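# Stack one keg centred upright on the other keg

## Task

Set one keg standing upright on top of the other, centred on it, so that it stays there without any robot supporting it; then open the grippers and pull the arms away. The six arms are fixed at these spots (metres, scene frame), each facing the given heading in degrees measured counter-clockwise from +x: arm1 at x=+0.42 y=+0.46 z=+0.70 facing -98; arm2 at x=+0.01 y=+0.47 z=+0.61 facing -81; arm3 at x=-0.44 y=+0.52 z=+0.66 facing -97; arm4 at x=-0.59 y=-0.23 z=+0.60 facing +58; arm5 at x=+0.02 y=-0.46 z=+0.76 facing +81; arm6 at x=+0.46 y=-0.52 z=+0.66 facing +108.

## Robot and tools

Robots. Six identical i2rt Big YAM arms: arm1, arm2, arm3, arm4, arm5, arm6. Each has six revolute joints, a two-finger gripper and a wrist camera (armN_cam_wrist) that sits above the hand and looks toward the fingertips when the hand is level. A fixed room camera, cam_high, also exists. The hand reaches roughly 1.0 m from the joint1 axis. Joints move at different speeds, so the hand may sweep a wide arc between postures.

Frame. One shared scene frame: origin on the floor, +z up. "hand" means the point halfway between the fingertips; its z axis runs along the fingers and its y axis is the opening direction. Arm foot positions and headings are listed in the task.

Joints (all absolute targets; radians except the gripper, in metres; the done-tolerance follows each range):
- joint1_rad: -2.879 to 2.879, ±0.045. Turns the whole arm about its foot, positive counter-clockwise seen from above; 0 points the arm along its foot's heading.
- joint2_rad: 0 to 3.141, ±0.14. Shoulder; 0 has the upper arm lying back nearly level, increasing lifts it up and then forward.
- joint3_rad: 0 to 3.019, ±0.09. Elbow; 0 is fully folded, increasing opens it.
- joint4_rad: -1.692 to 1.57, ±0.055. Hand pitch; positive tips fingers up.
- joint5_rad: -1.57 to 1.57, ±0.03. Hand yaw; positive toward the arm's right.
- joint6_rad: -2.094 to 2.094, ±0.035. Hand roll; positive is clockwise viewed from behind the hand.
- gripper_m: 0 to 0.093, ±0.003. Fingertip gap in metres (each finger moves half). Grip force is around 50 to 62 N per pad, lower on some units.

Tools.
- execute_actions(actions, cameras). "actions" is a list holding one action object or nothing. The object has one key per arm you want to command ("arm1"..."arm6"); under it goes "joints", a map from joint name to absolute target value as above. Names left out are not re-commanded and may keep pushing to an earlier target. All commanded motions start at once and may finish at different times; no action runs longer than 15 s. An unknown key or out-of-range number rejects the whole call and nothing moves. "cameras" lists camera names (the armN_cam_wrist names, cam_high, or "all"); omitted, null or ["all"] gives every camera, [] gives none. The result holds each arm's state and the images taken at the end, ordered as the "pictures" line states. An empty list just reports state and images.
- wait(seconds): 0 to 10 s with no new command; returns the same as an empty execute_actions.
- zoom_image(camera, region): enlarges part of that camera's most recent full image. region is [x0, y0, x1, y1] in image pixels, origin at top left, no larger than 504 by 504.
- read_manual(section): returns only licence text ("licences"); never moves anything.
- finished_scene(scene): ends the current scene (integer) after the last command has been held; irreversible, and its result reports success and gives the next task. Replying without any tool call ends everything.

Reading results. joint_positions gives current values; joint torques are raw drive outputs in arm-joint order, with per-unit offset, scale and noise, so they are a rough hint of load. joint_status tells how each commanded joint finished: "off_target" means it stopped short and may still push; "contact_stop" or "time_out" means the old target is dropped and the joint holds where it stopped, except that a timed-out joint may keep a nearby target (within 0.375, 0.375, 0.113, 0.225, 0.075, 0.3 rad for joints 1 to 6) and keep pushing, listed under on_its_own. "joint command not followed" (often with a "cause:" line) means a self/inter-arm collision check refused that arm's joint targets; its gripper still acts, and the refused targets may be retried on later actions until they clear. on_its_own lists what the call did not command; "held at" is the target held, not the position. Sending a target very close to the current reading may do nothing. To relieve a pushing joint, command its reported position.

Hazards. The arms do not stop on contact and can press hard. Two robots squeezing each other fails the run; a hard collision may too. The collision check can react late and ignores fingers, gripper bodies and wrist cameras. Loaded joints sag over time, and sustained pushing heats motors: a MOTOR HOT line appears from 85 °C, and at 100 °C the arm goes limp and drops (OVER-TEMPERATURE FAULT; affected keys show "limit_stop_at_motor_heat" and should be re-sent). Arms do not wait for one another. The simulation runs on while you compose replies, holding your last command, and loose objects may be nudged briefly. Avoid drops, slips, slamming, hard impacts and knocking kegs over; keep actions short, release the top keg only when it rests upright and centred, then open and move all arms clear.

Each tool is called after "Request:" as name([rows], argument=value, ...), one row to a line, values as JSON.

## Session

Request:
execute_actions(actions=[])

Scene clock: 0.00 s.
Joint torques (N m, as the arm reports them, + toward a larger angle): no reading
arm1.joint_positions: joint1_rad=+0.335 joint2_rad=+0.552 joint3_rad=+1.370 joint4_rad=-1.331 joint5_rad=+0.108 joint6_rad=-0.405 gripper_m=+0.094
arm1.joint_status: not commanded
arm1.hand: x=+0.4428 y=+0.2492 z=+1.2473 quat_wxyz=(-0.282, -0.424, -0.752, +0.418) (m; scene frame)
arm2.joint_positions: joint1_rad=-0.242 joint2_rad=+0.622 joint3_rad=+1.469 joint4_rad=-1.475 joint5_rad=-0.151 joint6_rad=+0.288 gripper_m=+0.095
arm2.joint_status: not commanded
arm2.hand: x=+0.0204 y=+0.2620 z=+1.1543 quat_wxyz=(-0.392, -0.713, -0.533, +0.232) (m; scene frame)
arm3.joint_positions: joint1_rad=+0.167 joint2_rad=+0.609 joint3_rad=+1.467 joint4_rad=-1.241 joint5_rad=+0.190 joint6_rad=+0.489 gripper_m=+0.095
arm3.joint_status: not commanded
arm3.hand: x=-0.4689 y=+0.2897 z=+1.2622 quat_wxyz=(-0.444, -0.729, -0.394, +0.340) (m; scene frame)
arm4.joint_positions: joint1_rad=-0.407 joint2_rad=+0.532 joint3_rad=+1.318 joint4_rad=-1.422 joint5_rad=-0.044 joint6_rad=-0.500 gripper_m=+0.094
arm4.joint_status: not commanded
arm4.hand: x=-0.4380 y=-0.1079 z=+1.1075 quat_wxyz=(-0.452, +0.478, -0.752, -0.036) (m; scene frame)
arm5.joint_positions: joint1_rad=+0.310 joint2_rad=+0.629 joint3_rad=+1.465 joint4_rad=-1.187 joint5_rad=+0.267 joint6_rad=+0.089 gripper_m=+0.095
arm5.joint_status: not commanded
arm5.hand: x=+0.0331 y=-0.2214 z=+1.3672 quat_wxyz=(-0.438, +0.536, -0.614, -0.380) (m; scene frame)
arm6.joint_positions: joint1_rad=-0.104 joint2_rad=+0.546 joint3_rad=+1.337 joint4_rad=-1.509 joint5_rad=-0.206 joint6_rad=+0.511 gripper_m=+0.094
arm6.joint_status: not commanded
arm6.hand: x=+0.3842 y=-0.3415 z=+1.1558 quat_wxyz=(-0.085, +0.572, -0.706, -0.408) (m; scene frame)
pictures: arm1_cam_wrist, arm2_cam_wrist, arm3_cam_wrist, arm4_cam_wrist, arm5_cam_wrist, arm6_cam_wrist, cam_high
Images, in order (width x height): arm1_cam_wrist 504x504, arm2_cam_wrist 504x504, arm3_cam_wrist 504x504, arm4_cam_wrist 504x504, arm5_cam_wrist 504x504, arm6_cam_wrist 504x504, cam_high 504x504.

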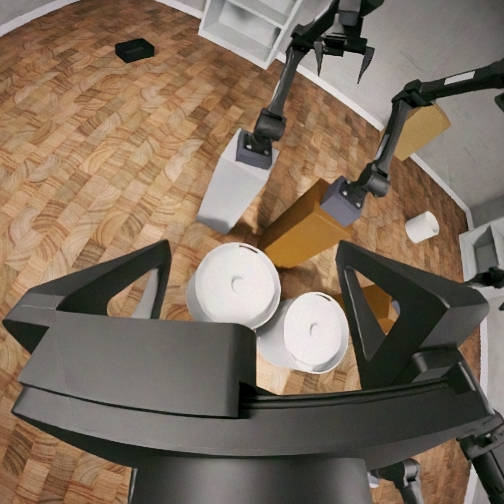

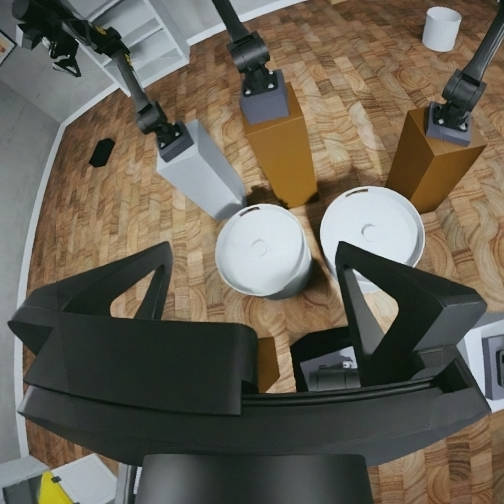

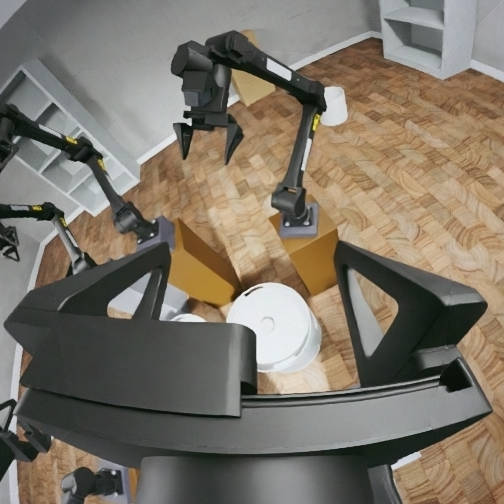

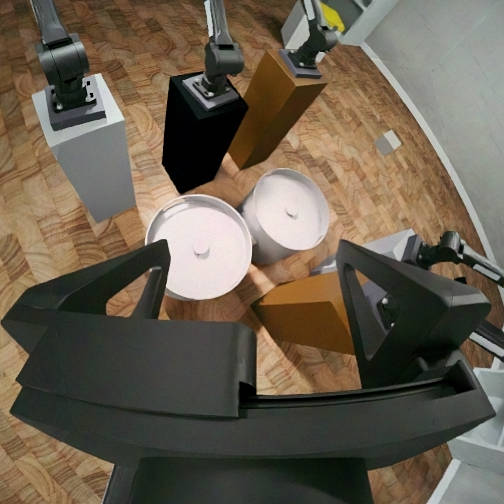

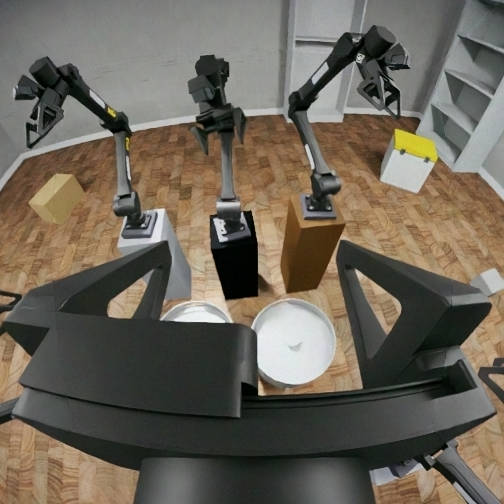

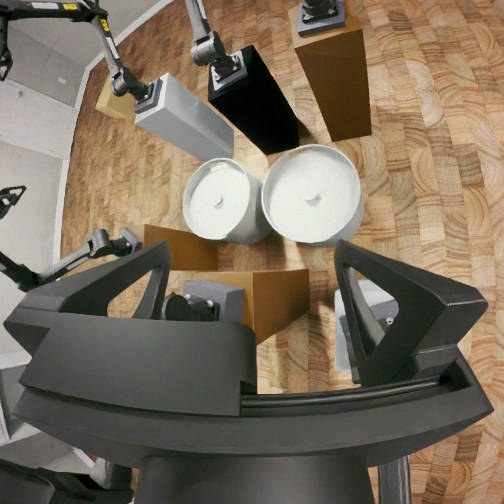

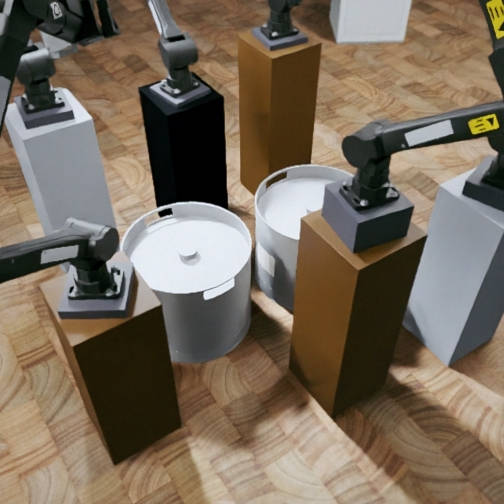

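Request:
execute_actions([
  {"arm2":{"joints":{"joint1_rad":0.26,"joint2_rad":1.718,"joint3_rad":1.43,"joint4_rad":-1.283,"joint5_rad":0,"joint6_rad":0}},"arm5":{"joints":{"joint1_rad":0.64,"joint2_rad":1.917,"joint3_rad":1.28,"joint4_rad":-0.934,"joint5_rad":0,"joint6_rad":0}},"arm3":{"joints":{"joint1_rad":-0.4}},"arm1":{"joints":{"joint1_rad":0.6}},"arm4":{"joints":{"joint1_rad":0.6}},"arm6":{"joints":{"joint1_rad":-0.7}}},
], cameras=["arm2_cam_wrist","arm5_cam_wrist","cam_high"])

Scene clock: 4.70 s.
Joint torques (N m, as the arm reports them, + toward a larger angle): arm1=[ 1.43  3.34  9.32  1.81 -0.04  0.15] | arm2=[ -0.69 -12.46  11.67   0.7   -0.07  -0.07] | arm3=[-1.17  3.14  9.68  1.85  0.11  0.02] | arm4=[-0.53  5.07 10.12  2.16  0.01  0.05] | arm5=[  2.54 -20.77   8.25   0.46  -0.13  -0.06] | arm6=[-0.94  2.61  8.73  1.21 -0.01 -0.09]
arm1.joint_positions: joint1_rad=+0.591 joint2_rad=+0.552 joint3_rad=+1.370 joint4_rad=-1.331 joint5_rad=+0.108 joint6_rad=-0.405 gripper_m=+0.094
arm1.joint_status: all done
arm1.hand: x=+0.4951 y=+0.2621 z=+1.2474 quat_wxyz=(-0.334, -0.324, -0.800, +0.379) (m; scene frame)
arm2.joint_positions: joint1_rad=+0.257 joint2_rad=+1.702 joint3_rad=+1.417 joint4_rad=-1.290 joint5_rad=-0.001 joint6_rad=+0.013 gripper_m=+0.095
arm2.joint_status: all done
arm2.hand: x=+0.2158 y=+0.0090 z=+0.7472 quat_wxyz=(+0.004, -0.549, -0.836, -0.003) (m; scene frame)
arm3.joint_positions: joint1_rad=-0.389 joint2_rad=+0.609 joint3_rad=+1.467 joint4_rad=-1.241 joint5_rad=+0.190 joint6_rad=+0.489 gripper_m=+0.095
arm3.joint_status: all done
arm3.hand: x=-0.5848 y=+0.3358 z=+1.2613 quat_wxyz=(-0.331, -0.810, -0.181, +0.449) (m; scene frame)
arm4.joint_positions: joint1_rad=+0.596 joint2_rad=+0.532 joint3_rad=+1.318 joint4_rad=-1.422 joint5_rad=-0.044 joint6_rad=-0.500 gripper_m=+0.094
arm4.joint_status: all done
arm4.hand: x=-0.6105 y=-0.0285 z=+1.1045 quat_wxyz=(-0.373, +0.783, -0.432, -0.246) (m; scene frame)
arm5.joint_positions: joint1_rad=+0.642 joint2_rad=+1.912 joint3_rad=+1.281 joint4_rad=-0.941 joint5_rad=+0.003 joint6_rad=+0.014 gripper_m=+0.095
arm5.joint_status: all done
arm5.hand: x=-0.2178 y=+0.0034 z=+0.7533 quat_wxyz=(-0.002, +0.850, -0.526, -0.001) (m; scene frame)
arm6.joint_positions: joint1_rad=-0.691 joint2_rad=+0.546 joint3_rad=+1.337 joint4_rad=-1.509 joint5_rad=-0.206 joint6_rad=+0.511 gripper_m=+0.094
arm6.joint_status: all done
arm6.hand: x=+0.4924 y=-0.3307 z=+1.1566 quat_wxyz=(-0.203, +0.344, -0.841, -0.366) (m; scene frame)
pictures: arm2_cam_wrist, arm5_cam_wrist, cam_high
Images, in order (width x height): arm2_cam_wrist 504x504, arm5_cam_wrist 504x504, cam_high 504x504.

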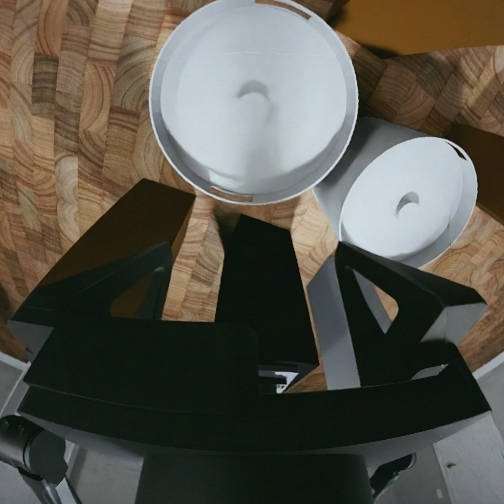

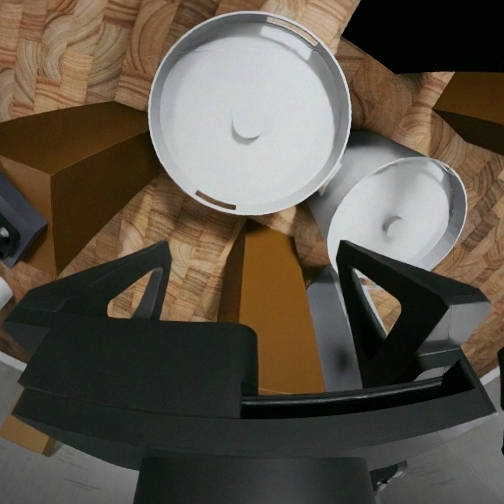

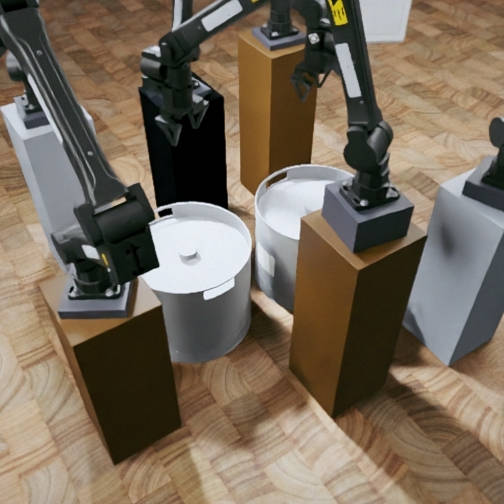

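Request:
execute_actions([
  {"arm2":{"joints":{"joint6_rad":1.571}},"arm5":{"joints":{"joint6_rad":1.571}}},
], cameras=["arm2_cam_wrist","arm5_cam_wrist"])

Scene clock: 7.50 s.
Joint torques (N m, as the arm reports them, + toward a larger angle): arm1=[ 1.59  3.16  9.35  1.84 -0.03  0.15] | arm2=[ -0.77 -12.38  11.59   0.66   0.03   0.2 ] | arm3=[-1.18  3.12  9.69  1.85  0.11  0.02] | arm4=[-0.51  5.11 10.11  2.15  0.01  0.05] | arm5=[  2.19 -21.16   8.45   0.63  -0.01   0.23] | arm6=[-1.14  1.71  8.91  1.27  0.   -0.06]
arm1.joint_positions: joint1_rad=+0.591 joint2_rad=+0.552 joint3_rad=+1.370 joint4_rad=-1.331 joint5_rad=+0.108 joint6_rad=-0.405 gripper_m=+0.094
arm1.joint_status: not commanded
arm1.hand: x=+0.4951 y=+0.2621 z=+1.2474 quat_wxyz=(-0.334, -0.324, -0.800, +0.379) (m; scene frame)
arm2.joint_positions: joint1_rad=+0.257 joint2_rad=+1.702 joint3_rad=+1.417 joint4_rad=-1.290 joint5_rad=-0.001 joint6_rad=+1.558 gripper_m=+0.095
arm2.joint_status: all done
arm2.hand: x=+0.2158 y=+0.0090 z=+0.7472 quat_wxyz=(+0.005, -0.977, -0.215, +0.001) (m; scene frame)
arm3.joint_positions: joint1_rad=-0.389 joint2_rad=+0.609 joint3_rad=+1.467 joint4_rad=-1.241 joint5_rad=+0.190 joint6_rad=+0.489 gripper_m=+0.095
arm3.joint_status: not commanded
arm3.hand: x=-0.5848 y=+0.3358 z=+1.2613 quat_wxyz=(-0.331, -0.810, -0.181, +0.449) (m; scene frame)
arm4.joint_positions: joint1_rad=+0.596 joint2_rad=+0.532 joint3_rad=+1.318 joint4_rad=-1.422 joint5_rad=-0.044 joint6_rad=-0.500 gripper_m=+0.094
arm4.joint_status: not commanded
arm4.hand: x=-0.6105 y=-0.0285 z=+1.1045 quat_wxyz=(-0.373, +0.783, -0.432, -0.246) (m; scene frame)
arm5.joint_positions: joint1_rad=+0.642 joint2_rad=+1.912 joint3_rad=+1.281 joint4_rad=-0.941 joint5_rad=+0.003 joint6_rad=+1.557 gripper_m=+0.095
arm5.joint_status: all done
arm5.hand: x=-0.2178 y=+0.0034 z=+0.7533 quat_wxyz=(+0.000, +0.243, -0.970, -0.002) (m; scene frame)
arm6.joint_positions: joint1_rad=-0.691 joint2_rad=+0.546 joint3_rad=+1.337 joint4_rad=-1.509 joint5_rad=-0.206 joint6_rad=+0.511 gripper_m=+0.094
arm6.joint_status: not commanded
arm6.hand: x=+0.4924 y=-0.3307 z=+1.1566 quat_wxyz=(-0.203, +0.344, -0.841, -0.366) (m; scene frame)
pictures: arm2_cam_wrist, arm5_cam_wrist
Images, in order (width x height): arm2_cam_wrist 504x504, arm5_cam_wrist 504x504.

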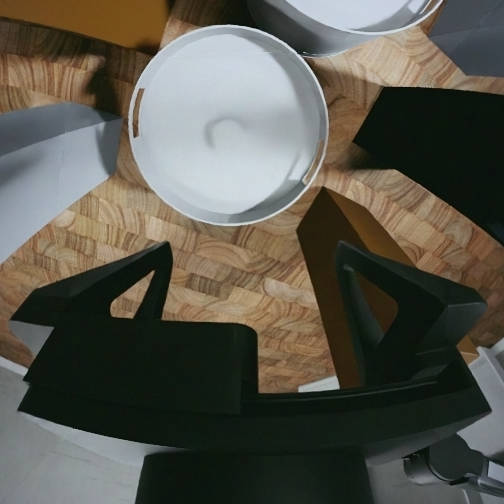

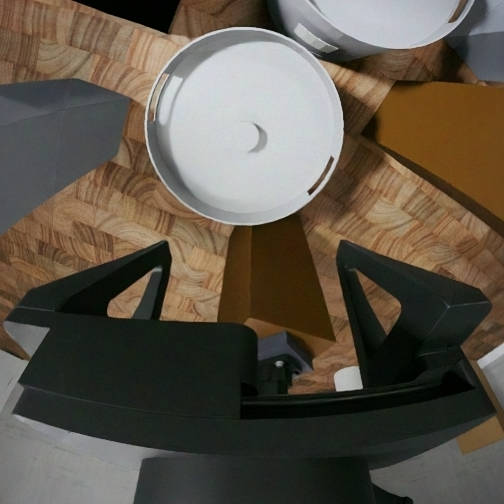

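Request:
execute_actions([
  {"arm2":{"joints":{"joint1_rad":0.561,"joint2_rad":1.931,"joint3_rad":0.917,"joint4_rad":-0.557,"joint6_rad":-0.59}},"arm5":{"joints":{"joint1_rad":-0.459,"joint2_rad":2.307,"joint3_rad":0.628,"joint4_rad":0.108,"joint6_rad":-1.925}}},
], cameras=["arm2_cam_wrist","arm5_cam_wrist","cam_high"])

Scene clock: 12.60 s.
Joint torques (N m, as the arm reports them, + toward a larger angle): arm1=[ 1.54  3.07  9.33  1.85 -0.03  0.15] | arm2=[ -1.91 -13.54   6.19   0.9   -0.07  -0.07] | arm3=[-1.14  3.15  9.68  1.85  0.1   0.02] | arm4=[-0.47  5.08 10.12  2.13  0.01  0.05] | arm5=[  2.47 -16.59  -1.73   0.51  -0.14  -0.11] | arm6=[-1.07  1.53  9.16  0.96 -0.01 -0.09]
arm1.joint_positions: joint1_rad=+0.591 joint2_rad=+0.552 joint3_rad=+1.370 joint4_rad=-1.331 joint5_rad=+0.108 joint6_rad=-0.405 gripper_m=+0.094
arm1.joint_status: not commanded
arm1.hand: x=+0.4951 y=+0.2621 z=+1.2474 quat_wxyz=(-0.334, -0.324, -0.800, +0.379) (m; scene frame)
arm2.joint_positions: joint1_rad=+0.573 joint2_rad=+1.946 joint3_rad=+0.910 joint4_rad=-0.572 joint5_rad=-0.002 joint6_rad=-0.577 gripper_m=+0.095
arm2.joint_status: all done
arm2.hand: x=+0.2850 y=+0.1674 z=+0.4878 quat_wxyz=(+0.015, -0.128, -0.992, -0.015) (m; scene frame)
arm3.joint_positions: joint1_rad=-0.389 joint2_rad=+0.609 joint3_rad=+1.467 joint4_rad=-1.241 joint5_rad=+0.190 joint6_rad=+0.489 gripper_m=+0.095
arm3.joint_status: not commanded
arm3.hand: x=-0.5848 y=+0.3358 z=+1.2613 quat_wxyz=(-0.331, -0.810, -0.181, +0.449) (m; scene frame)
arm4.joint_positions: joint1_rad=+0.596 joint2_rad=+0.532 joint3_rad=+1.318 joint4_rad=-1.422 joint5_rad=-0.044 joint6_rad=-0.500 gripper_m=+0.094
arm4.joint_status: not commanded
arm4.hand: x=-0.6105 y=-0.0285 z=+1.1045 quat_wxyz=(-0.373, +0.783, -0.432, -0.246) (m; scene frame)
arm5.joint_positions: joint1_rad=-0.463 joint2_rad=+2.310 joint3_rad=+0.633 joint4_rad=+0.097 joint5_rad=+0.001 joint6_rad=-1.910 gripper_m=+0.095
arm5.joint_status: all done
arm5.hand: x=+0.1871 y=-0.2295 z=+0.4962 quat_wxyz=(+0.003, +0.990, -0.144, -0.003) (m; scene frame)
arm6.joint_positions: joint1_rad=-0.691 joint2_rad=+0.546 joint3_rad=+1.337 joint4_rad=-1.509 joint5_rad=-0.206 joint6_rad=+0.511 gripper_m=+0.094
arm6.joint_status: not commanded
arm6.hand: x=+0.4924 y=-0.3307 z=+1.1566 quat_wxyz=(-0.203, +0.344, -0.841, -0.366) (m; scene frame)
pictures: arm2_cam_wrist, arm5_cam_wrist, cam_high
Images, in order (width x height): arm2_cam_wrist 504x504, arm5_cam_wrist 504x504, cam_high 504x504.

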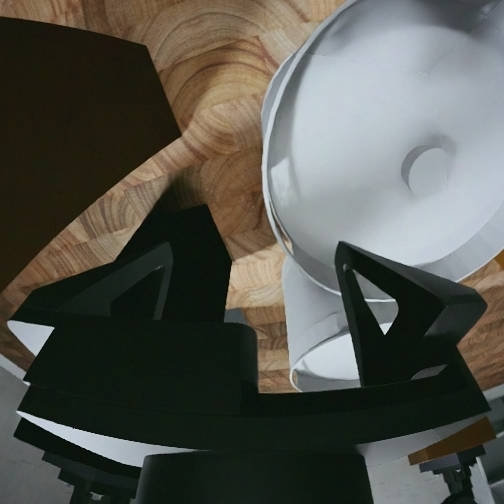

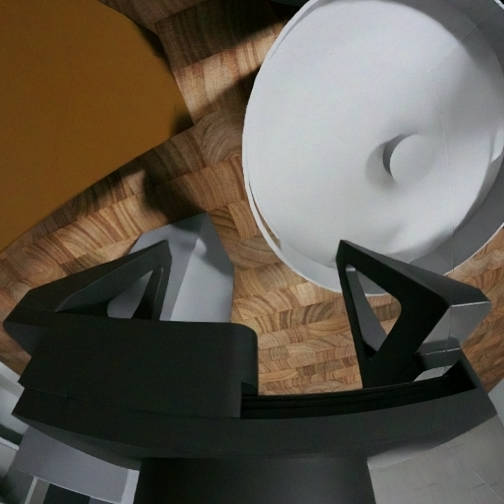

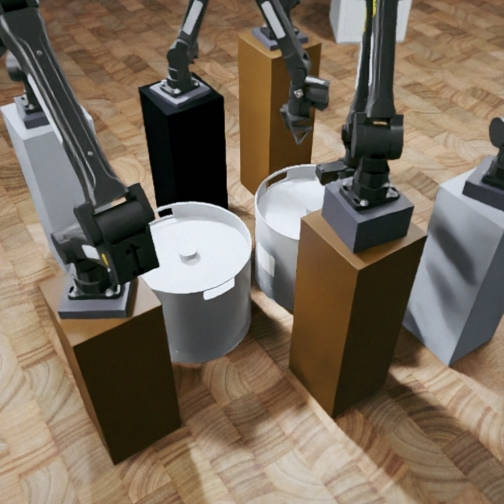

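Request:
execute_actions([
  {"arm2":{"joints":{"joint2_rad":2.30,"joint3_rad":0.99,"joint4_rad":-0.24}},"arm5":{"joints":{"joint1_rad":-0.475,"joint2_rad":2.759,"joint3_rad":0.87,"joint4_rad":0.325}}},
], cameras=["arm2_cam_wrist","arm5_cam_wrist","cam_high"])

Scene clock: 14.77 s.
Joint torques (N m, as the arm reports them, + toward a larger angle): arm1=[ 1.59  3.31  9.36  1.84 -0.04  0.14] | arm2=[ -1.95 -13.48   3.82   0.98  -0.07  -0.07] | arm3=[-1.14  3.15  9.7   1.86  0.11  0.02] | arm4=[-0.61  5.13 10.14  2.18  0.01  0.06] | arm5=[  1.88 -18.78  -3.41   0.34  -0.12  -0.14] | arm6=[-1.19  2.19  8.81  1.07 -0.05 -0.05]
arm1.joint_positions: joint1_rad=+0.591 joint2_rad=+0.552 joint3_rad=+1.370 joint4_rad=-1.331 joint5_rad=+0.108 joint6_rad=-0.405 gripper_m=+0.094
arm1.joint_status: not commanded
arm1.hand: x=+0.4951 y=+0.2621 z=+1.2474 quat_wxyz=(-0.334, -0.324, -0.800, +0.379) (m; scene frame)
arm2.joint_positions: joint1_rad=+0.573 joint2_rad=+2.297 joint3_rad=+0.979 joint4_rad=-0.256 joint5_rad=-0.002 joint6_rad=-0.578 gripper_m=+0.095
arm2.joint_status: all done
arm2.hand: x=+0.2914 y=+0.1608 z=+0.3571 quat_wxyz=(+0.001, -0.127, -0.992, -0.004) (m; scene frame)
arm3.joint_positions: joint1_rad=-0.389 joint2_rad=+0.609 joint3_rad=+1.467 joint4_rad=-1.241 joint5_rad=+0.190 joint6_rad=+0.489 gripper_m=+0.095
arm3.joint_status: not commanded
arm3.hand: x=-0.5848 y=+0.3358 z=+1.2613 quat_wxyz=(-0.331, -0.810, -0.181, +0.449) (m; scene frame)
arm4.joint_positions: joint1_rad=+0.596 joint2_rad=+0.532 joint3_rad=+1.318 joint4_rad=-1.422 joint5_rad=-0.044 joint6_rad=-0.500 gripper_m=+0.094
arm4.joint_status: not commanded
arm4.hand: x=-0.6105 y=-0.0285 z=+1.1045 quat_wxyz=(-0.373, +0.783, -0.432, -0.246) (m; scene frame)
arm5.joint_positions: joint1_rad=-0.466 joint2_rad=+2.765 joint3_rad=+0.870 joint4_rad=+0.320 joint5_rad=+0.001 joint6_rad=-1.912 gripper_m=+0.095
arm5.joint_status: all done
arm5.hand: x=+0.1822 y=-0.2361 z=+0.3561 quat_wxyz=(+0.001, +0.989, -0.145, -0.002) (m; scene frame)
arm6.joint_positions: joint1_rad=-0.691 joint2_rad=+0.546 joint3_rad=+1.337 joint4_rad=-1.509 joint5_rad=-0.206 joint6_rad=+0.511 gripper_m=+0.094
arm6.joint_status: not commanded
arm6.hand: x=+0.4924 y=-0.3307 z=+1.1566 quat_wxyz=(-0.203, +0.344, -0.841, -0.366) (m; scene frame)
pictures: arm2_cam_wrist, arm5_cam_wrist, cam_high
Images, in order (width x height): arm2_cam_wrist 504x504, arm5_cam_wrist 504x504, cam_high 504x504.

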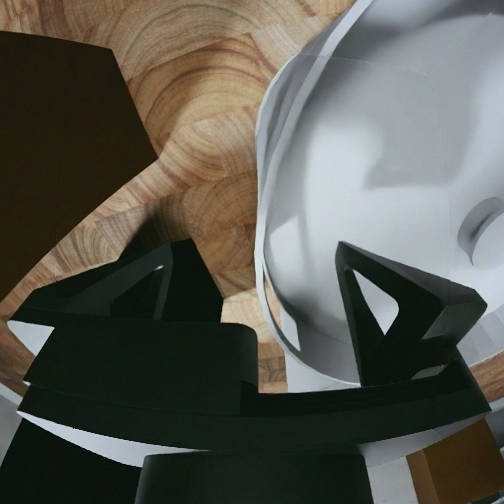

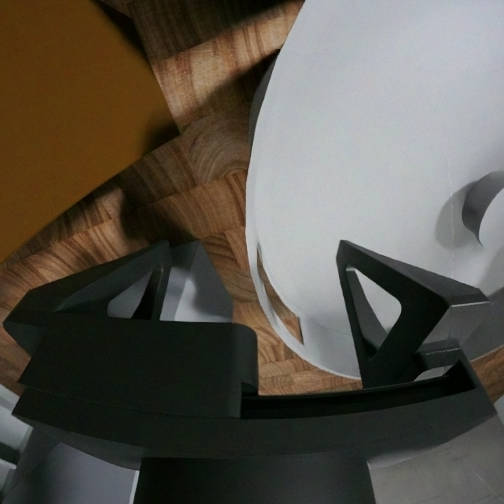

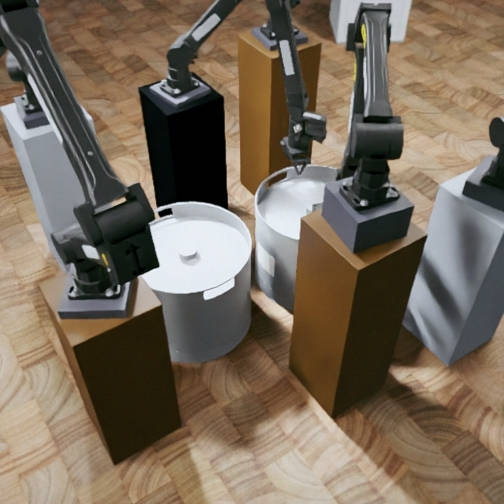

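Request:
execute_actions([
  {"arm2":{"joints":{"joint2_rad":2.425,"joint3_rad":1.047,"joint4_rad":-0.165,"gripper_m":0.045}},"arm5":{"joints":{"joint1_rad":-0.42,"joint2_rad":2.885,"joint3_rad":0.957,"joint4_rad":0.37,"gripper_m":0.045}}},
], cameras=["arm2_cam_wrist","arm5_cam_wrist"])

Request:
execute_actions([
  {"arm2":{"joints":{"gripper_m":0}},"arm5":{"joints":{"gripper_m":0}}},
], cameras=["arm2_cam_wrist","arm5_cam_wrist"])

Request:
execute_actions([
  {"arm2":{"joints":{"joint2_rad":2.30,"joint3_rad":1.0,"joint4_rad":-0.24}},"arm5":{"joints":{"joint2_rad":2.759,"joint3_rad":0.845,"joint4_rad":0.345}}},
], cameras=["arm2_cam_wrist","arm5_cam_wrist","cam_high"])

Scene clock: 17.30 s.
Joint torques (N m, as the arm reports them, + toward a larger angle): arm1=[ 1.62  3.22  9.33  1.86 -0.05  0.15] | arm2=[ -1.77 -12.46   2.81   0.91  -0.06  -0.06] | arm3=[-1.14  3.17  9.7   1.86  0.11  0.02] | arm4=[-0.34  5.1  10.12  2.15  0.01  0.05] | arm5=[  3.26 -16.76  -2.66   0.58  -0.29  -0.08] | arm6=[-0.77  1.49  9.13  1.08 -0.07 -0.09]
arm1.joint_positions: joint1_rad=+0.591 joint2_rad=+0.552 joint3_rad=+1.370 joint4_rad=-1.331 joint5_rad=+0.108 joint6_rad=-0.405 gripper_m=+0.094
arm1.joint_status: not commanded
arm1.hand: x=+0.4951 y=+0.2621 z=+1.2474 quat_wxyz=(-0.334, -0.324, -0.800, +0.379) (m; scene frame)
arm2.joint_positions: joint1_rad=+0.573 joint2_rad=+2.400 joint3_rad=+1.045 joint4_rad=-0.175 joint5_rad=-0.002 joint6_rad=-0.578 gripper_m=+0.045
arm2.joint_status: all done
arm2.hand: x=+0.3043 y=+0.1467 z=+0.3214 quat_wxyz=(-0.015, -0.127, -0.992, +0.010) (m; scene frame)
arm3.joint_positions: joint1_rad=-0.389 joint2_rad=+0.609 joint3_rad=+1.467 joint4_rad=-1.241 joint5_rad=+0.190 joint6_rad=+0.489 gripper_m=+0.095
arm3.joint_status: not commanded
arm3.hand: x=-0.5848 y=+0.3358 z=+1.2613 quat_wxyz=(-0.331, -0.810, -0.181, +0.449) (m; scene frame)
arm4.joint_positions: joint1_rad=+0.596 joint2_rad=+0.532 joint3_rad=+1.318 joint4_rad=-1.422 joint5_rad=-0.044 joint6_rad=-0.500 gripper_m=+0.094
arm4.joint_status: not commanded
arm4.hand: x=-0.6105 y=-0.0285 z=+1.1045 quat_wxyz=(-0.373, +0.783, -0.432, -0.246) (m; scene frame)
arm5.joint_positions: joint1_rad=-0.423 joint2_rad=+2.879 joint3_rad=+0.950 joint4_rad=+0.359 joint5_rad=+0.003 joint6_rad=-1.913 gripper_m=+0.045
arm5.joint_status: all done
arm5.hand: x=+0.1700 y=-0.2332 z=+0.3169 quat_wxyz=(-0.001, +0.992, -0.123, +0.000) (m; scene frame)
arm6.joint_positions: joint1_rad=-0.691 joint2_rad=+0.546 joint3_rad=+1.337 joint4_rad=-1.509 joint5_rad=-0.206 joint6_rad=+0.511 gripper_m=+0.094
arm6.joint_status: not commanded
arm6.hand: x=+0.4924 y=-0.3307 z=+1.1566 quat_wxyz=(-0.203, +0.344, -0.841, -0.366) (m; scene frame)
pictures: arm2_cam_wrist, arm5_cam_wrist
Images, in order (width x height): arm2_cam_wrist 504x504, arm5_cam_wrist 504x504.

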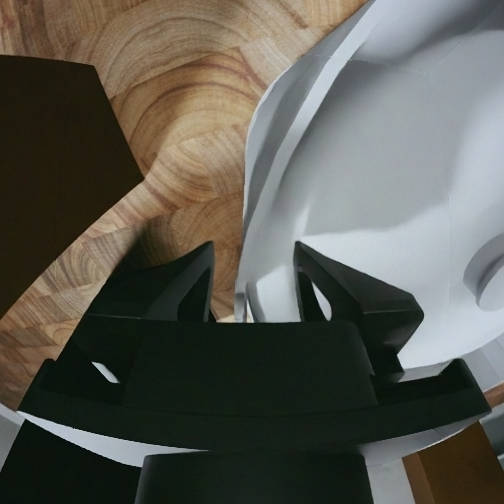

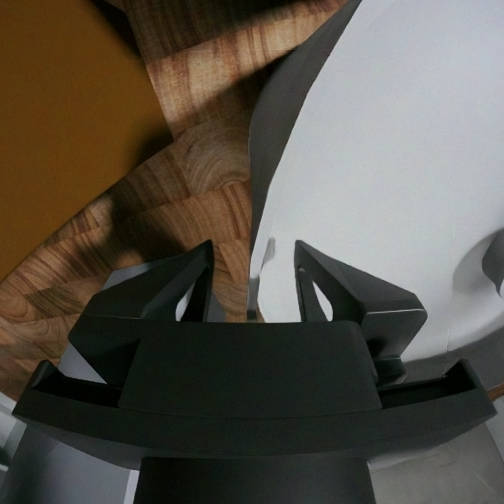

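Scene clock: 18.00 s.
Joint torques (N m, as the arm reports them, + toward a larger angle): arm1=[ 1.54  3.24  9.37  1.83 -0.07  0.15] | arm2=[ -2.09 -12.69   3.29   0.85   0.54  -0.78] | arm3=[-1.15  3.16  9.7   1.85  0.11  0.02] | arm4=[-0.5   5.01 10.14  2.15  0.    0.05] | arm5=[  3.07 -17.28  -3.07   0.62  -0.27  -0.26] | arm6=[-0.93  1.67  9.04  1.07  0.01 -0.12]
arm1.joint_positions: joint1_rad=+0.591 joint2_rad=+0.552 joint3_rad=+1.370 joint4_rad=-1.331 joint5_rad=+0.108 joint6_rad=-0.405 gripper_m=+0.094
arm1.joint_status: not commanded
arm1.hand: x=+0.4951 y=+0.2621 z=+1.2474 quat_wxyz=(-0.334, -0.324, -0.800, +0.379) (m; scene frame)
arm2.joint_positions: joint1_rad=+0.576 joint2_rad=+2.400 joint3_rad=+1.039 joint4_rad=-0.175 joint5_rad=-0.016 joint6_rad=-0.509 gripper_m=+0.002
arm2.joint_status: all done
arm2.hand: x=+0.3044 y=+0.1521 z=+0.3207 quat_wxyz=(-0.017, -0.160, -0.987, +0.002) (m; scene frame)
arm3.joint_positions: joint1_rad=-0.389 joint2_rad=+0.609 joint3_rad=+1.467 joint4_rad=-1.241 joint5_rad=+0.190 joint6_rad=+0.489 gripper_m=+0.095
arm3.joint_status: not commanded
arm3.hand: x=-0.5848 y=+0.3358 z=+1.2613 quat_wxyz=(-0.331, -0.810, -0.181, +0.449) (m; scene frame)
arm4.joint_positions: joint1_rad=+0.596 joint2_rad=+0.532 joint3_rad=+1.318 joint4_rad=-1.422 joint5_rad=-0.044 joint6_rad=-0.500 gripper_m=+0.094
arm4.joint_status: not commanded
arm4.hand: x=-0.6105 y=-0.0285 z=+1.1045 quat_wxyz=(-0.373, +0.783, -0.432, -0.246) (m; scene frame)
arm5.joint_positions: joint1_rad=-0.423 joint2_rad=+2.879 joint3_rad=+0.950 joint4_rad=+0.359 joint5_rad=+0.003 joint6_rad=-1.898 gripper_m=+0.002
arm5.joint_status: all done
arm5.hand: x=+0.1700 y=-0.2332 z=+0.3169 quat_wxyz=(-0.001, +0.992, -0.130, +0.000) (m; scene frame)
arm6.joint_positions: joint1_rad=-0.691 joint2_rad=+0.546 joint3_rad=+1.337 joint4_rad=-1.509 joint5_rad=-0.206 joint6_rad=+0.511 gripper_m=+0.094
arm6.joint_status: not commanded
arm6.hand: x=+0.4924 y=-0.3307 z=+1.1566 quat_wxyz=(-0.203, +0.344, -0.841, -0.366) (m; scene frame)
pictures: arm2_cam_wrist, arm5_cam_wrist
Images, in order (width x height): arm2_cam_wrist 504x504, arm5_cam_wrist 504x504.

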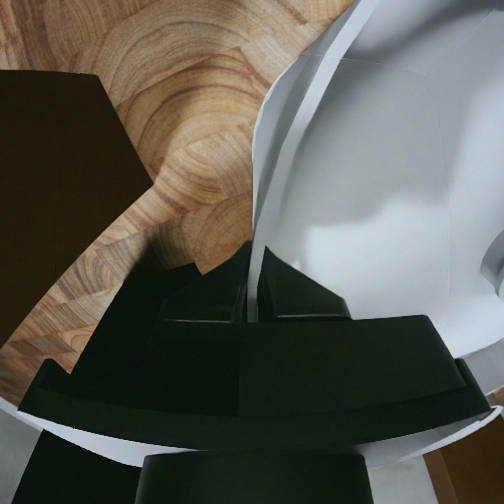

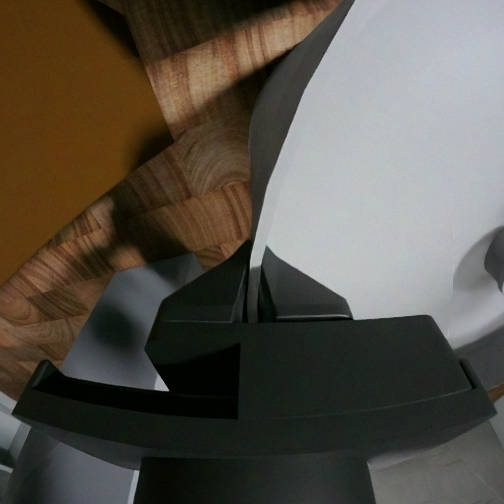

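Scene clock: 19.90 s.
Joint torques (N m, as the arm reports them, + toward a larger angle): arm1=[ 1.46  3.05  9.32  1.86 -0.04  0.15] | arm2=[ -2.04 -21.42   0.07  -1.45  -0.21  -0.68] | arm3=[-1.17  3.11  9.68  1.86  0.11  0.02] | arm4=[-0.43  5.09 10.12  2.19  0.01  0.04] | arm5=[  2.48 -28.23 -12.91  -0.09  -0.37  -0.11] | arm6=[-0.98  1.4   8.72  1.36 -0.07 -0.11]
arm1.joint_positions: joint1_rad=+0.591 joint2_rad=+0.552 joint3_rad=+1.370 joint4_rad=-1.331 joint5_rad=+0.108 joint6_rad=-0.405 gripper_m=+0.094
arm1.joint_status: not commanded
arm1.hand: x=+0.4951 y=+0.2621 z=+1.2474 quat_wxyz=(-0.334, -0.324, -0.800, +0.379) (m; scene frame)
arm2.joint_positions: joint1_rad=+0.575 joint2_rad=+2.395 joint3_rad=+1.028 joint4_rad=-0.181 joint5_rad=+0.002 joint6_rad=-0.518 gripper_m=+0.002
arm2.joint_status: joint4_rad time_out (moved -0.006 of -0.065); the others done
arm2.on_its_own: joint4_rad reads -0.181 and still pushes toward -0.240 since a time_out
arm2.hand: x=+0.2977 y=+0.1542 z=+0.3218 quat_wxyz=(-0.007, -0.156, -0.988, +0.005) (m; scene frame)
arm3.joint_positions: joint1_rad=-0.389 joint2_rad=+0.609 joint3_rad=+1.467 joint4_rad=-1.241 joint5_rad=+0.190 joint6_rad=+0.489 gripper_m=+0.095
arm3.joint_status: not commanded
arm3.hand: x=-0.5848 y=+0.3358 z=+1.2613 quat_wxyz=(-0.331, -0.810, -0.181, +0.449) (m; scene frame)
arm4.joint_positions: joint1_rad=+0.596 joint2_rad=+0.532 joint3_rad=+1.318 joint4_rad=-1.422 joint5_rad=-0.044 joint6_rad=-0.500 gripper_m=+0.094
arm4.joint_status: not commanded
arm4.hand: x=-0.6105 y=-0.0285 z=+1.1045 quat_wxyz=(-0.373, +0.783, -0.432, -0.246) (m; scene frame)
arm5.joint_positions: joint1_rad=-0.423 joint2_rad=+2.875 joint3_rad=+0.948 joint4_rad=+0.351 joint5_rad=+0.006 joint6_rad=-1.910 gripper_m=+0.002
arm5.joint_status: joint3_rad time_out (moved -0.003 of -0.105); the others done
arm5.on_its_own: joint3_rad reads +0.948 and still pushes toward +0.845 since a time_out
arm5.hand: x=+0.1700 y=-0.2340 z=+0.3183 quat_wxyz=(+0.002, +0.992, -0.124, +0.000) (m; scene frame)
arm6.joint_positions: joint1_rad=-0.691 joint2_rad=+0.546 joint3_rad=+1.337 joint4_rad=-1.509 joint5_rad=-0.206 joint6_rad=+0.511 gripper_m=+0.094
arm6.joint_status: not commanded
arm6.hand: x=+0.4924 y=-0.3307 z=+1.1566 quat_wxyz=(-0.203, +0.344, -0.841, -0.366) (m; scene frame)
pictures: arm2_cam_wrist, arm5_cam_wrist, cam_high
Images, in order (width x height): arm2_cam_wrist 504x504, arm5_cam_wrist 504x504, cam_high 504x504.

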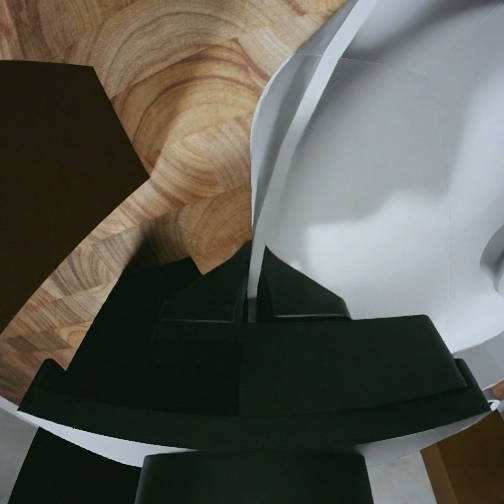

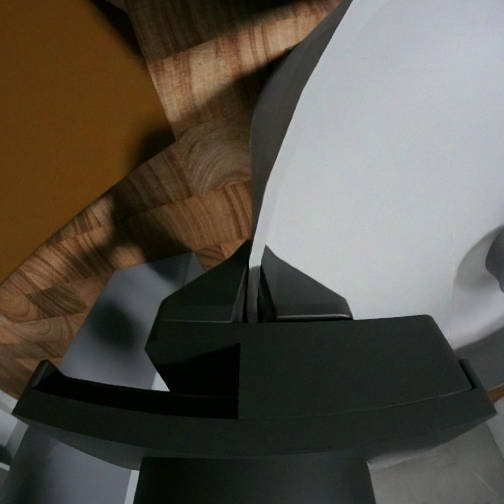

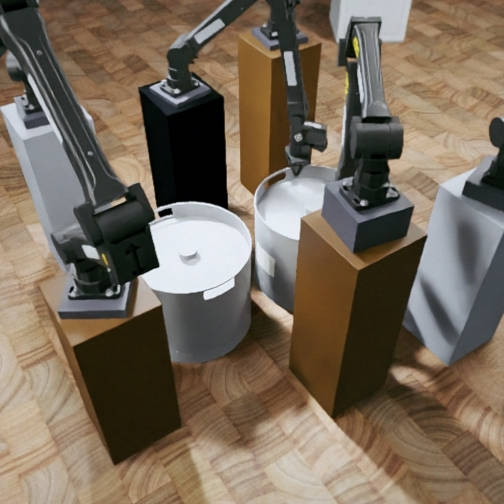

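Request:
execute_actions([
  {"arm2":{"joints":{"joint2_rad":2.38,"joint3_rad":1.04,"joint4_rad":-0.18,"joint6_rad":-0.51}},"arm5":{"joints":{"joint2_rad":2.86,"joint3_rad":0.94}},"arm6":{"joints":{"joint1_rad":-0.236,"joint2_rad":2.186,"joint3_rad":0.921,"joint4_rad":-0.306,"joint5_rad":0,"joint6_rad":0.43,"gripper_m":0.05}},"arm4":{"joints":{"joint1_rad":-0.625,"joint2_rad":2.5,"joint3_rad":1.926,"joint4_rad":-0.997,"joint5_rad":0,"joint6_rad":-0.834,"gripper_m":0.05}}},
], cameras=["arm4_cam_wrist","arm6_cam_wrist","cam_high"])

Scene clock: 25.17 s.
Joint torques (N m, as the arm reports them, + toward a larger angle): arm1=[ 1.48  3.    9.41  1.87 -0.04  0.14] | arm2=[ -2.08 -15.59   3.35   0.48  -0.24   0.09] | arm3=[-1.2   3.14  9.7   1.85  0.11  0.02] | arm4=[ -1.62 -16.73  10.14   0.25  -0.08  -0.05] | arm5=[  2.9  -18.9   -4.49  -0.08  -0.37  -0.06] | arm6=[ -0.58 -15.64   2.14   0.13   0.17  -0.14]
arm1.joint_positions: joint1_rad=+0.591 joint2_rad=+0.552 joint3_rad=+1.370 joint4_rad=-1.331 joint5_rad=+0.108 joint6_rad=-0.405 gripper_m=+0.094
arm1.joint_status: not commanded
arm1.hand: x=+0.4951 y=+0.2621 z=+1.2474 quat_wxyz=(-0.334, -0.324, -0.800, +0.379) (m; scene frame)
arm2.joint_positions: joint1_rad=+0.575 joint2_rad=+2.396 joint3_rad=+1.029 joint4_rad=-0.179 joint5_rad=+0.002 joint6_rad=-0.512 gripper_m=+0.002
arm2.joint_status: all done
arm2.hand: x=+0.2985 y=+0.1533 z=+0.3218 quat_wxyz=(-0.008, -0.159, -0.987, +0.006) (m; scene frame)
arm3.joint_positions: joint1_rad=-0.389 joint2_rad=+0.609 joint3_rad=+1.467 joint4_rad=-1.241 joint5_rad=+0.190 joint6_rad=+0.489 gripper_m=+0.095
arm3.joint_status: not commanded
arm3.hand: x=-0.5848 y=+0.3358 z=+1.2613 quat_wxyz=(-0.331, -0.810, -0.181, +0.449) (m; scene frame)
arm4.joint_positions: joint1_rad=-0.619 joint2_rad=+2.489 joint3_rad=+1.900 joint4_rad=-0.992 joint5_rad=+0.002 joint6_rad=-0.825 gripper_m=+0.050
arm4.joint_status: all done
arm4.hand: x=+0.0403 y=+0.0265 z=+0.4560 quat_wxyz=(+0.002, +0.571, -0.821, +0.007) (m; scene frame)
arm5.joint_positions: joint1_rad=-0.423 joint2_rad=+2.877 joint3_rad=+0.950 joint4_rad=+0.351 joint5_rad=+0.006 joint6_rad=-1.910 gripper_m=+0.002
arm5.joint_status: all done
arm5.hand: x=+0.1699 y=-0.2342 z=+0.3175 quat_wxyz=(+0.002, +0.992, -0.124, +0.000) (m; scene frame)
arm6.joint_positions: joint1_rad=-0.237 joint2_rad=+2.184 joint3_rad=+0.922 joint4_rad=-0.322 joint5_rad=-0.002 joint6_rad=+0.441 gripper_m=+0.050
arm6.joint_status: all done
arm6.hand: x=+0.4316 y=-0.1151 z=+0.4478 quat_wxyz=(+0.004, +0.566, -0.824, +0.012) (m; scene frame)
pictures: arm4_cam_wrist, arm6_cam_wrist, cam_high
Images, in order (width x height): arm4_cam_wrist 504x504, arm6_cam_wrist 504x504, cam_high 504x504.

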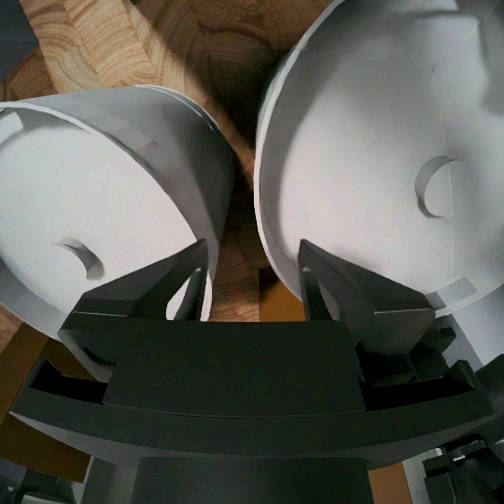

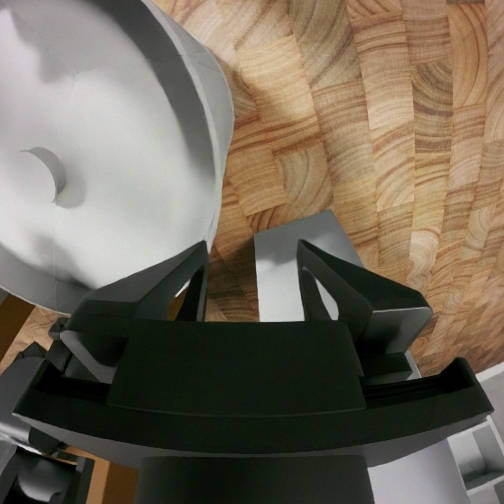

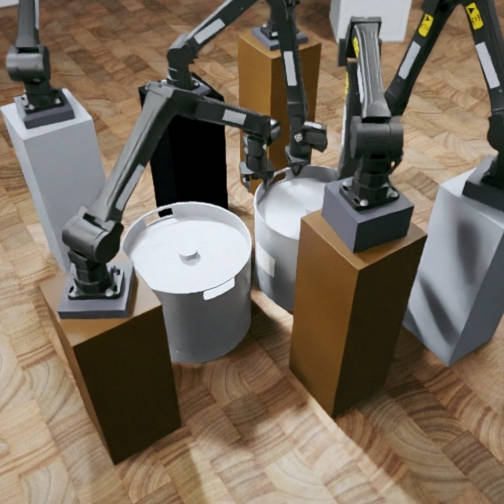

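Request:
execute_actions([
  {"arm6":{"joints":{"joint1_rad":-0.16,"joint2_rad":2.546,"joint3_rad":1.074,"joint4_rad":-0.085,"joint6_rad":0.5,"gripper_m":0.065}},"arm4":{"joints":{"joint2_rad":2.755,"joint3_rad":2.04,"joint4_rad":-0.84}}},
], cameras=["arm4_cam_wrist","arm6_cam_wrist","cam_high"])

Scene clock: 27.03 s.
Joint torques (N m, as the arm reports them, + toward a larger angle): arm1=[ 1.7   3.17  9.35  1.82 -0.05  0.14] | arm2=[ -1.97 -15.61   3.4    0.47  -0.24   0.07] | arm3=[-1.13  3.11  9.68  1.86  0.11  0.02] | arm4=[ -0.37 -14.83   7.18   0.36  -0.26  -0.04] | arm5=[  3.18 -18.78  -4.36  -0.28  -0.33  -0.09] | arm6=[-1.94 -7.39  1.05  0.37 -0.08  0.06]
arm1.joint_positions: joint1_rad=+0.591 joint2_rad=+0.552 joint3_rad=+1.370 joint4_rad=-1.331 joint5_rad=+0.108 joint6_rad=-0.405 gripper_m=+0.094
arm1.joint_status: not commanded
arm1.hand: x=+0.4951 y=+0.2621 z=+1.2474 quat_wxyz=(-0.334, -0.324, -0.800, +0.379) (m; scene frame)
arm2.joint_positions: joint1_rad=+0.575 joint2_rad=+2.396 joint3_rad=+1.029 joint4_rad=-0.178 joint5_rad=+0.002 joint6_rad=-0.511 gripper_m=+0.002
arm2.joint_status: not commanded
arm2.hand: x=+0.2986 y=+0.1531 z=+0.3218 quat_wxyz=(-0.008, -0.159, -0.987, +0.007) (m; scene frame)
arm3.joint_positions: joint1_rad=-0.389 joint2_rad=+0.609 joint3_rad=+1.467 joint4_rad=-1.241 joint5_rad=+0.190 joint6_rad=+0.489 gripper_m=+0.095
arm3.joint_status: not commanded
arm3.hand: x=-0.5848 y=+0.3358 z=+1.2613 quat_wxyz=(-0.331, -0.810, -0.181, +0.449) (m; scene frame)
arm4.joint_positions: joint1_rad=-0.635 joint2_rad=+2.702 joint3_rad=+2.049 joint4_rad=-0.834 joint5_rad=+0.007 joint6_rad=-0.825 gripper_m=+0.050
arm4.joint_status: all done
arm4.hand: x=+0.0815 y=+0.0288 z=+0.3607 quat_wxyz=(-0.043, +0.564, -0.824, +0.020) (m; scene frame)
arm5.joint_positions: joint1_rad=-0.422 joint2_rad=+2.877 joint3_rad=+0.951 joint4_rad=+0.349 joint5_rad=+0.006 joint6_rad=-1.910 gripper_m=+0.002
arm5.joint_status: not commanded
arm5.hand: x=+0.1698 y=-0.2341 z=+0.3174 quat_wxyz=(+0.003, +0.992, -0.124, -0.001) (m; scene frame)
arm6.joint_positions: joint1_rad=-0.152 joint2_rad=+2.424 joint3_rad=+1.086 joint4_rad=-0.100 joint5_rad=+0.004 joint6_rad=+0.488 gripper_m=+0.065
arm6.joint_status: all done
arm6.hand: x=+0.3886 y=-0.0560 z=+0.3685 quat_wxyz=(-0.032, +0.581, -0.812, -0.052) (m; scene frame)
pictures: arm4_cam_wrist, arm6_cam_wrist, cam_high
Images, in order (width x height): arm4_cam_wrist 504x504, arm6_cam_wrist 504x504, cam_high 504x504.

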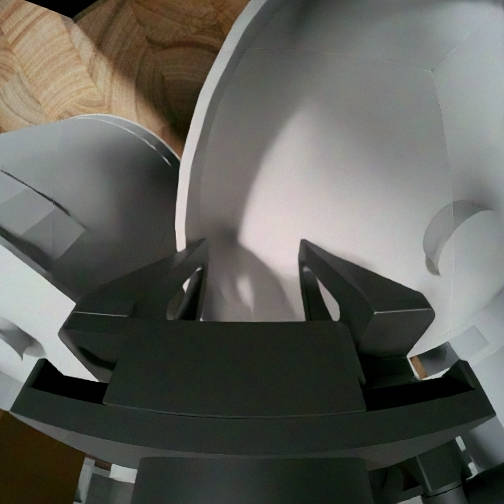

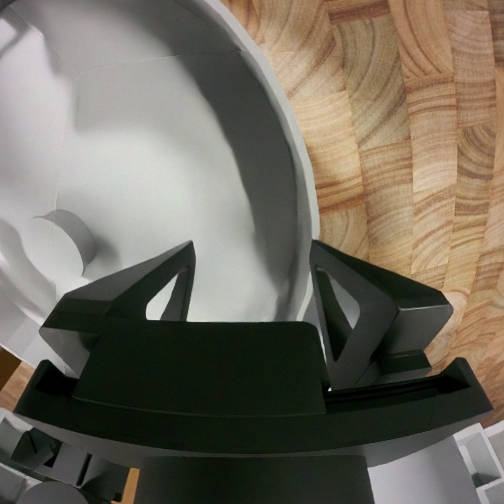

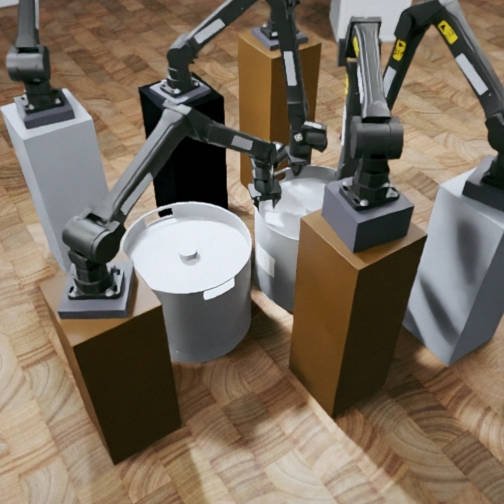

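Request:
execute_actions([
  {"arm6":{"joints":{"joint2_rad":2.35,"gripper_m":0.093}},"arm4":{"joints":{"joint2_rad":2.6}}},
], cameras=[])

Request:
execute_actions([
  {"arm6":{"joints":{"joint1_rad":-0.19,"joint3_rad":0.99,"joint4_rad":-0.2}},"arm4":{"joints":{"joint3_rad":1.98,"joint4_rad":-0.97,"gripper_m":0.07}}},
], cameras=["arm4_cam_wrist","arm6_cam_wrist"])

Scene clock: 29.63 s.
Joint torques (N m, as the arm reports them, + toward a larger angle): arm1=[ 1.33  3.07  9.28  1.79 -0.03  0.14] | arm2=[ -1.94 -15.53   3.37   0.49  -0.24   0.07] | arm3=[-1.15  3.11  9.69  1.85  0.11  0.02] | arm4=[ -0.64 -18.2    9.29   0.63  -0.11  -0.03] | arm5=[  2.94 -18.75  -4.35   0.08  -0.35  -0.09] | arm6=[ -0.85 -19.75   1.72   0.09   0.22   0.06]
arm1.joint_positions: joint1_rad=+0.591 joint2_rad=+0.552 joint3_rad=+1.370 joint4_rad=-1.331 joint5_rad=+0.108 joint6_rad=-0.405 gripper_m=+0.094
arm1.joint_status: not commanded
arm1.hand: x=+0.4951 y=+0.2621 z=+1.2474 quat_wxyz=(-0.334, -0.324, -0.800, +0.379) (m; scene frame)
arm2.joint_positions: joint1_rad=+0.575 joint2_rad=+2.396 joint3_rad=+1.029 joint4_rad=-0.178 joint5_rad=+0.002 joint6_rad=-0.511 gripper_m=+0.002
arm2.joint_status: not commanded
arm2.hand: x=+0.2986 y=+0.1531 z=+0.3218 quat_wxyz=(-0.008, -0.159, -0.987, +0.007) (m; scene frame)
arm3.joint_positions: joint1_rad=-0.389 joint2_rad=+0.609 joint3_rad=+1.467 joint4_rad=-1.241 joint5_rad=+0.190 joint6_rad=+0.489 gripper_m=+0.095
arm3.joint_status: not commanded
arm3.hand: x=-0.5848 y=+0.3358 z=+1.2613 quat_wxyz=(-0.331, -0.810, -0.181, +0.449) (m; scene frame)
arm4.joint_positions: joint1_rad=-0.632 joint2_rad=+2.590 joint3_rad=+2.032 joint4_rad=-0.835 joint5_rad=+0.003 joint6_rad=-0.825 gripper_m=+0.050
arm4.joint_status: all done
arm4.hand: x=+0.1074 y=+0.0425 z=+0.4345 quat_wxyz=(-0.089, +0.563, -0.821, +0.028) (m; scene frame)
arm5.joint_positions: joint1_rad=-0.422 joint2_rad=+2.877 joint3_rad=+0.951 joint4_rad=+0.349 joint5_rad=+0.006 joint6_rad=-1.910 gripper_m=+0.002
arm5.joint_status: not commanded
arm5.hand: x=+0.1698 y=-0.2341 z=+0.3174 quat_wxyz=(+0.003, +0.992, -0.124, -0.001) (m; scene frame)
arm6.joint_positions: joint1_rad=-0.151 joint2_rad=+2.370 joint3_rad=+1.076 joint4_rad=-0.091 joint5_rad=-0.002 joint6_rad=+0.491 gripper_m=+0.093
arm6.joint_status: all done
arm6.hand: x=+0.3838 y=-0.0384 z=+0.3922 quat_wxyz=(-0.041, +0.579, -0.811, -0.077) (m; scene frame)
pictures: none
No camera images: the call's "cameras" was empty. Leave "cameras" out to get every camera's image.

Scene clock: 30.53 s.
Joint torques (N m, as the arm reports them, + toward a larger angle): arm1=[ 1.51  3.14  9.33  1.83 -0.02  0.15] | arm2=[ -2.01 -15.56   3.34   0.47  -0.25   0.08] | arm3=[-1.14  3.15  9.68  1.87  0.11  0.02] | arm4=[ -0.66 -17.38   8.59   0.1   -0.12  -0.04] | arm5=[  2.67 -19.03  -4.31  -0.05  -0.36  -0.13] | arm6=[ -0.7  -18.84   1.87  -0.68   0.13   0.07]
arm1.joint_positions: joint1_rad=+0.591 joint2_rad=+0.552 joint3_rad=+1.370 joint4_rad=-1.331 joint5_rad=+0.108 joint6_rad=-0.405 gripper_m=+0.094
arm1.joint_status: not commanded
arm1.hand: x=+0.4951 y=+0.2621 z=+1.2474 quat_wxyz=(-0.334, -0.324, -0.800, +0.379) (m; scene frame)
arm2.joint_positions: joint1_rad=+0.575 joint2_rad=+2.396 joint3_rad=+1.029 joint4_rad=-0.178 joint5_rad=+0.002 joint6_rad=-0.511 gripper_m=+0.002
arm2.joint_status: not commanded
arm2.hand: x=+0.2986 y=+0.1531 z=+0.3218 quat_wxyz=(-0.008, -0.159, -0.987, +0.007) (m; scene frame)
arm3.joint_positions: joint1_rad=-0.389 joint2_rad=+0.609 joint3_rad=+1.467 joint4_rad=-1.241 joint5_rad=+0.190 joint6_rad=+0.489 gripper_m=+0.095
arm3.joint_status: not commanded
arm3.hand: x=-0.5848 y=+0.3358 z=+1.2613 quat_wxyz=(-0.331, -0.810, -0.181, +0.449) (m; scene frame)
arm4.joint_positions: joint1_rad=-0.632 joint2_rad=+2.590 joint3_rad=+1.972 joint4_rad=-0.963 joint5_rad=+0.003 joint6_rad=-0.825 gripper_m=+0.070
arm4.joint_status: all done
arm4.hand: x=+0.0534 y=+0.0209 z=+0.4113 quat_wxyz=(+0.002, +0.565, -0.825, +0.008) (m; scene frame)
arm5.joint_positions: joint1_rad=-0.422 joint2_rad=+2.877 joint3_rad=+0.951 joint4_rad=+0.349 joint5_rad=+0.006 joint6_rad=-1.910 gripper_m=+0.002
arm5.joint_status: not commanded
arm5.hand: x=+0.1698 y=-0.2341 z=+0.3174 quat_wxyz=(+0.003, +0.992, -0.124, -0.001) (m; scene frame)
arm6.joint_positions: joint1_rad=-0.185 joint2_rad=+2.367 joint3_rad=+0.985 joint4_rad=-0.189 joint5_rad=-0.001 joint6_rad=+0.491 gripper_m=+0.093
arm6.joint_status: all done
arm6.hand: x=+0.4107 y=-0.1143 z=+0.3819 quat_wxyz=(+0.000, +0.567, -0.824, +0.006) (m; scene frame)
pictures: arm4_cam_wrist, arm6_cam_wrist
Images, in order (width x height): arm4_cam_wrist 504x504, arm6_cam_wrist 504x504.

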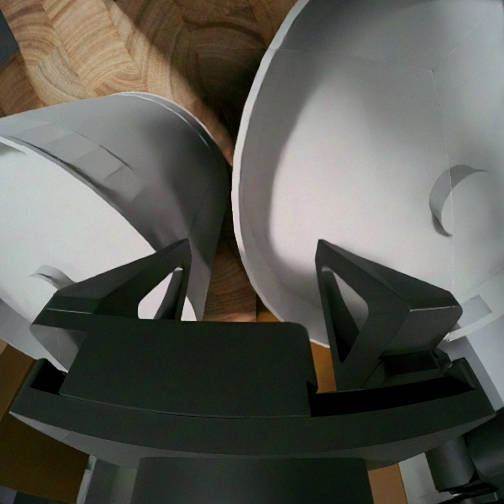

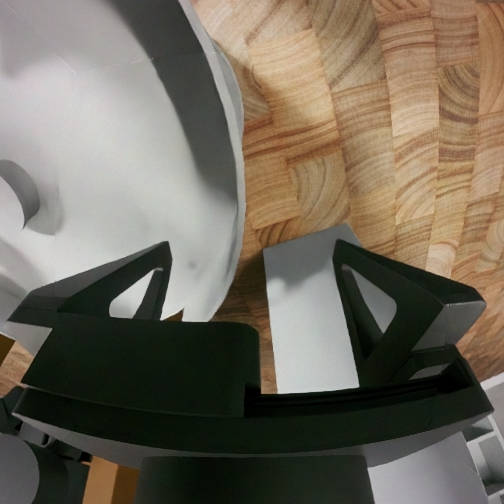

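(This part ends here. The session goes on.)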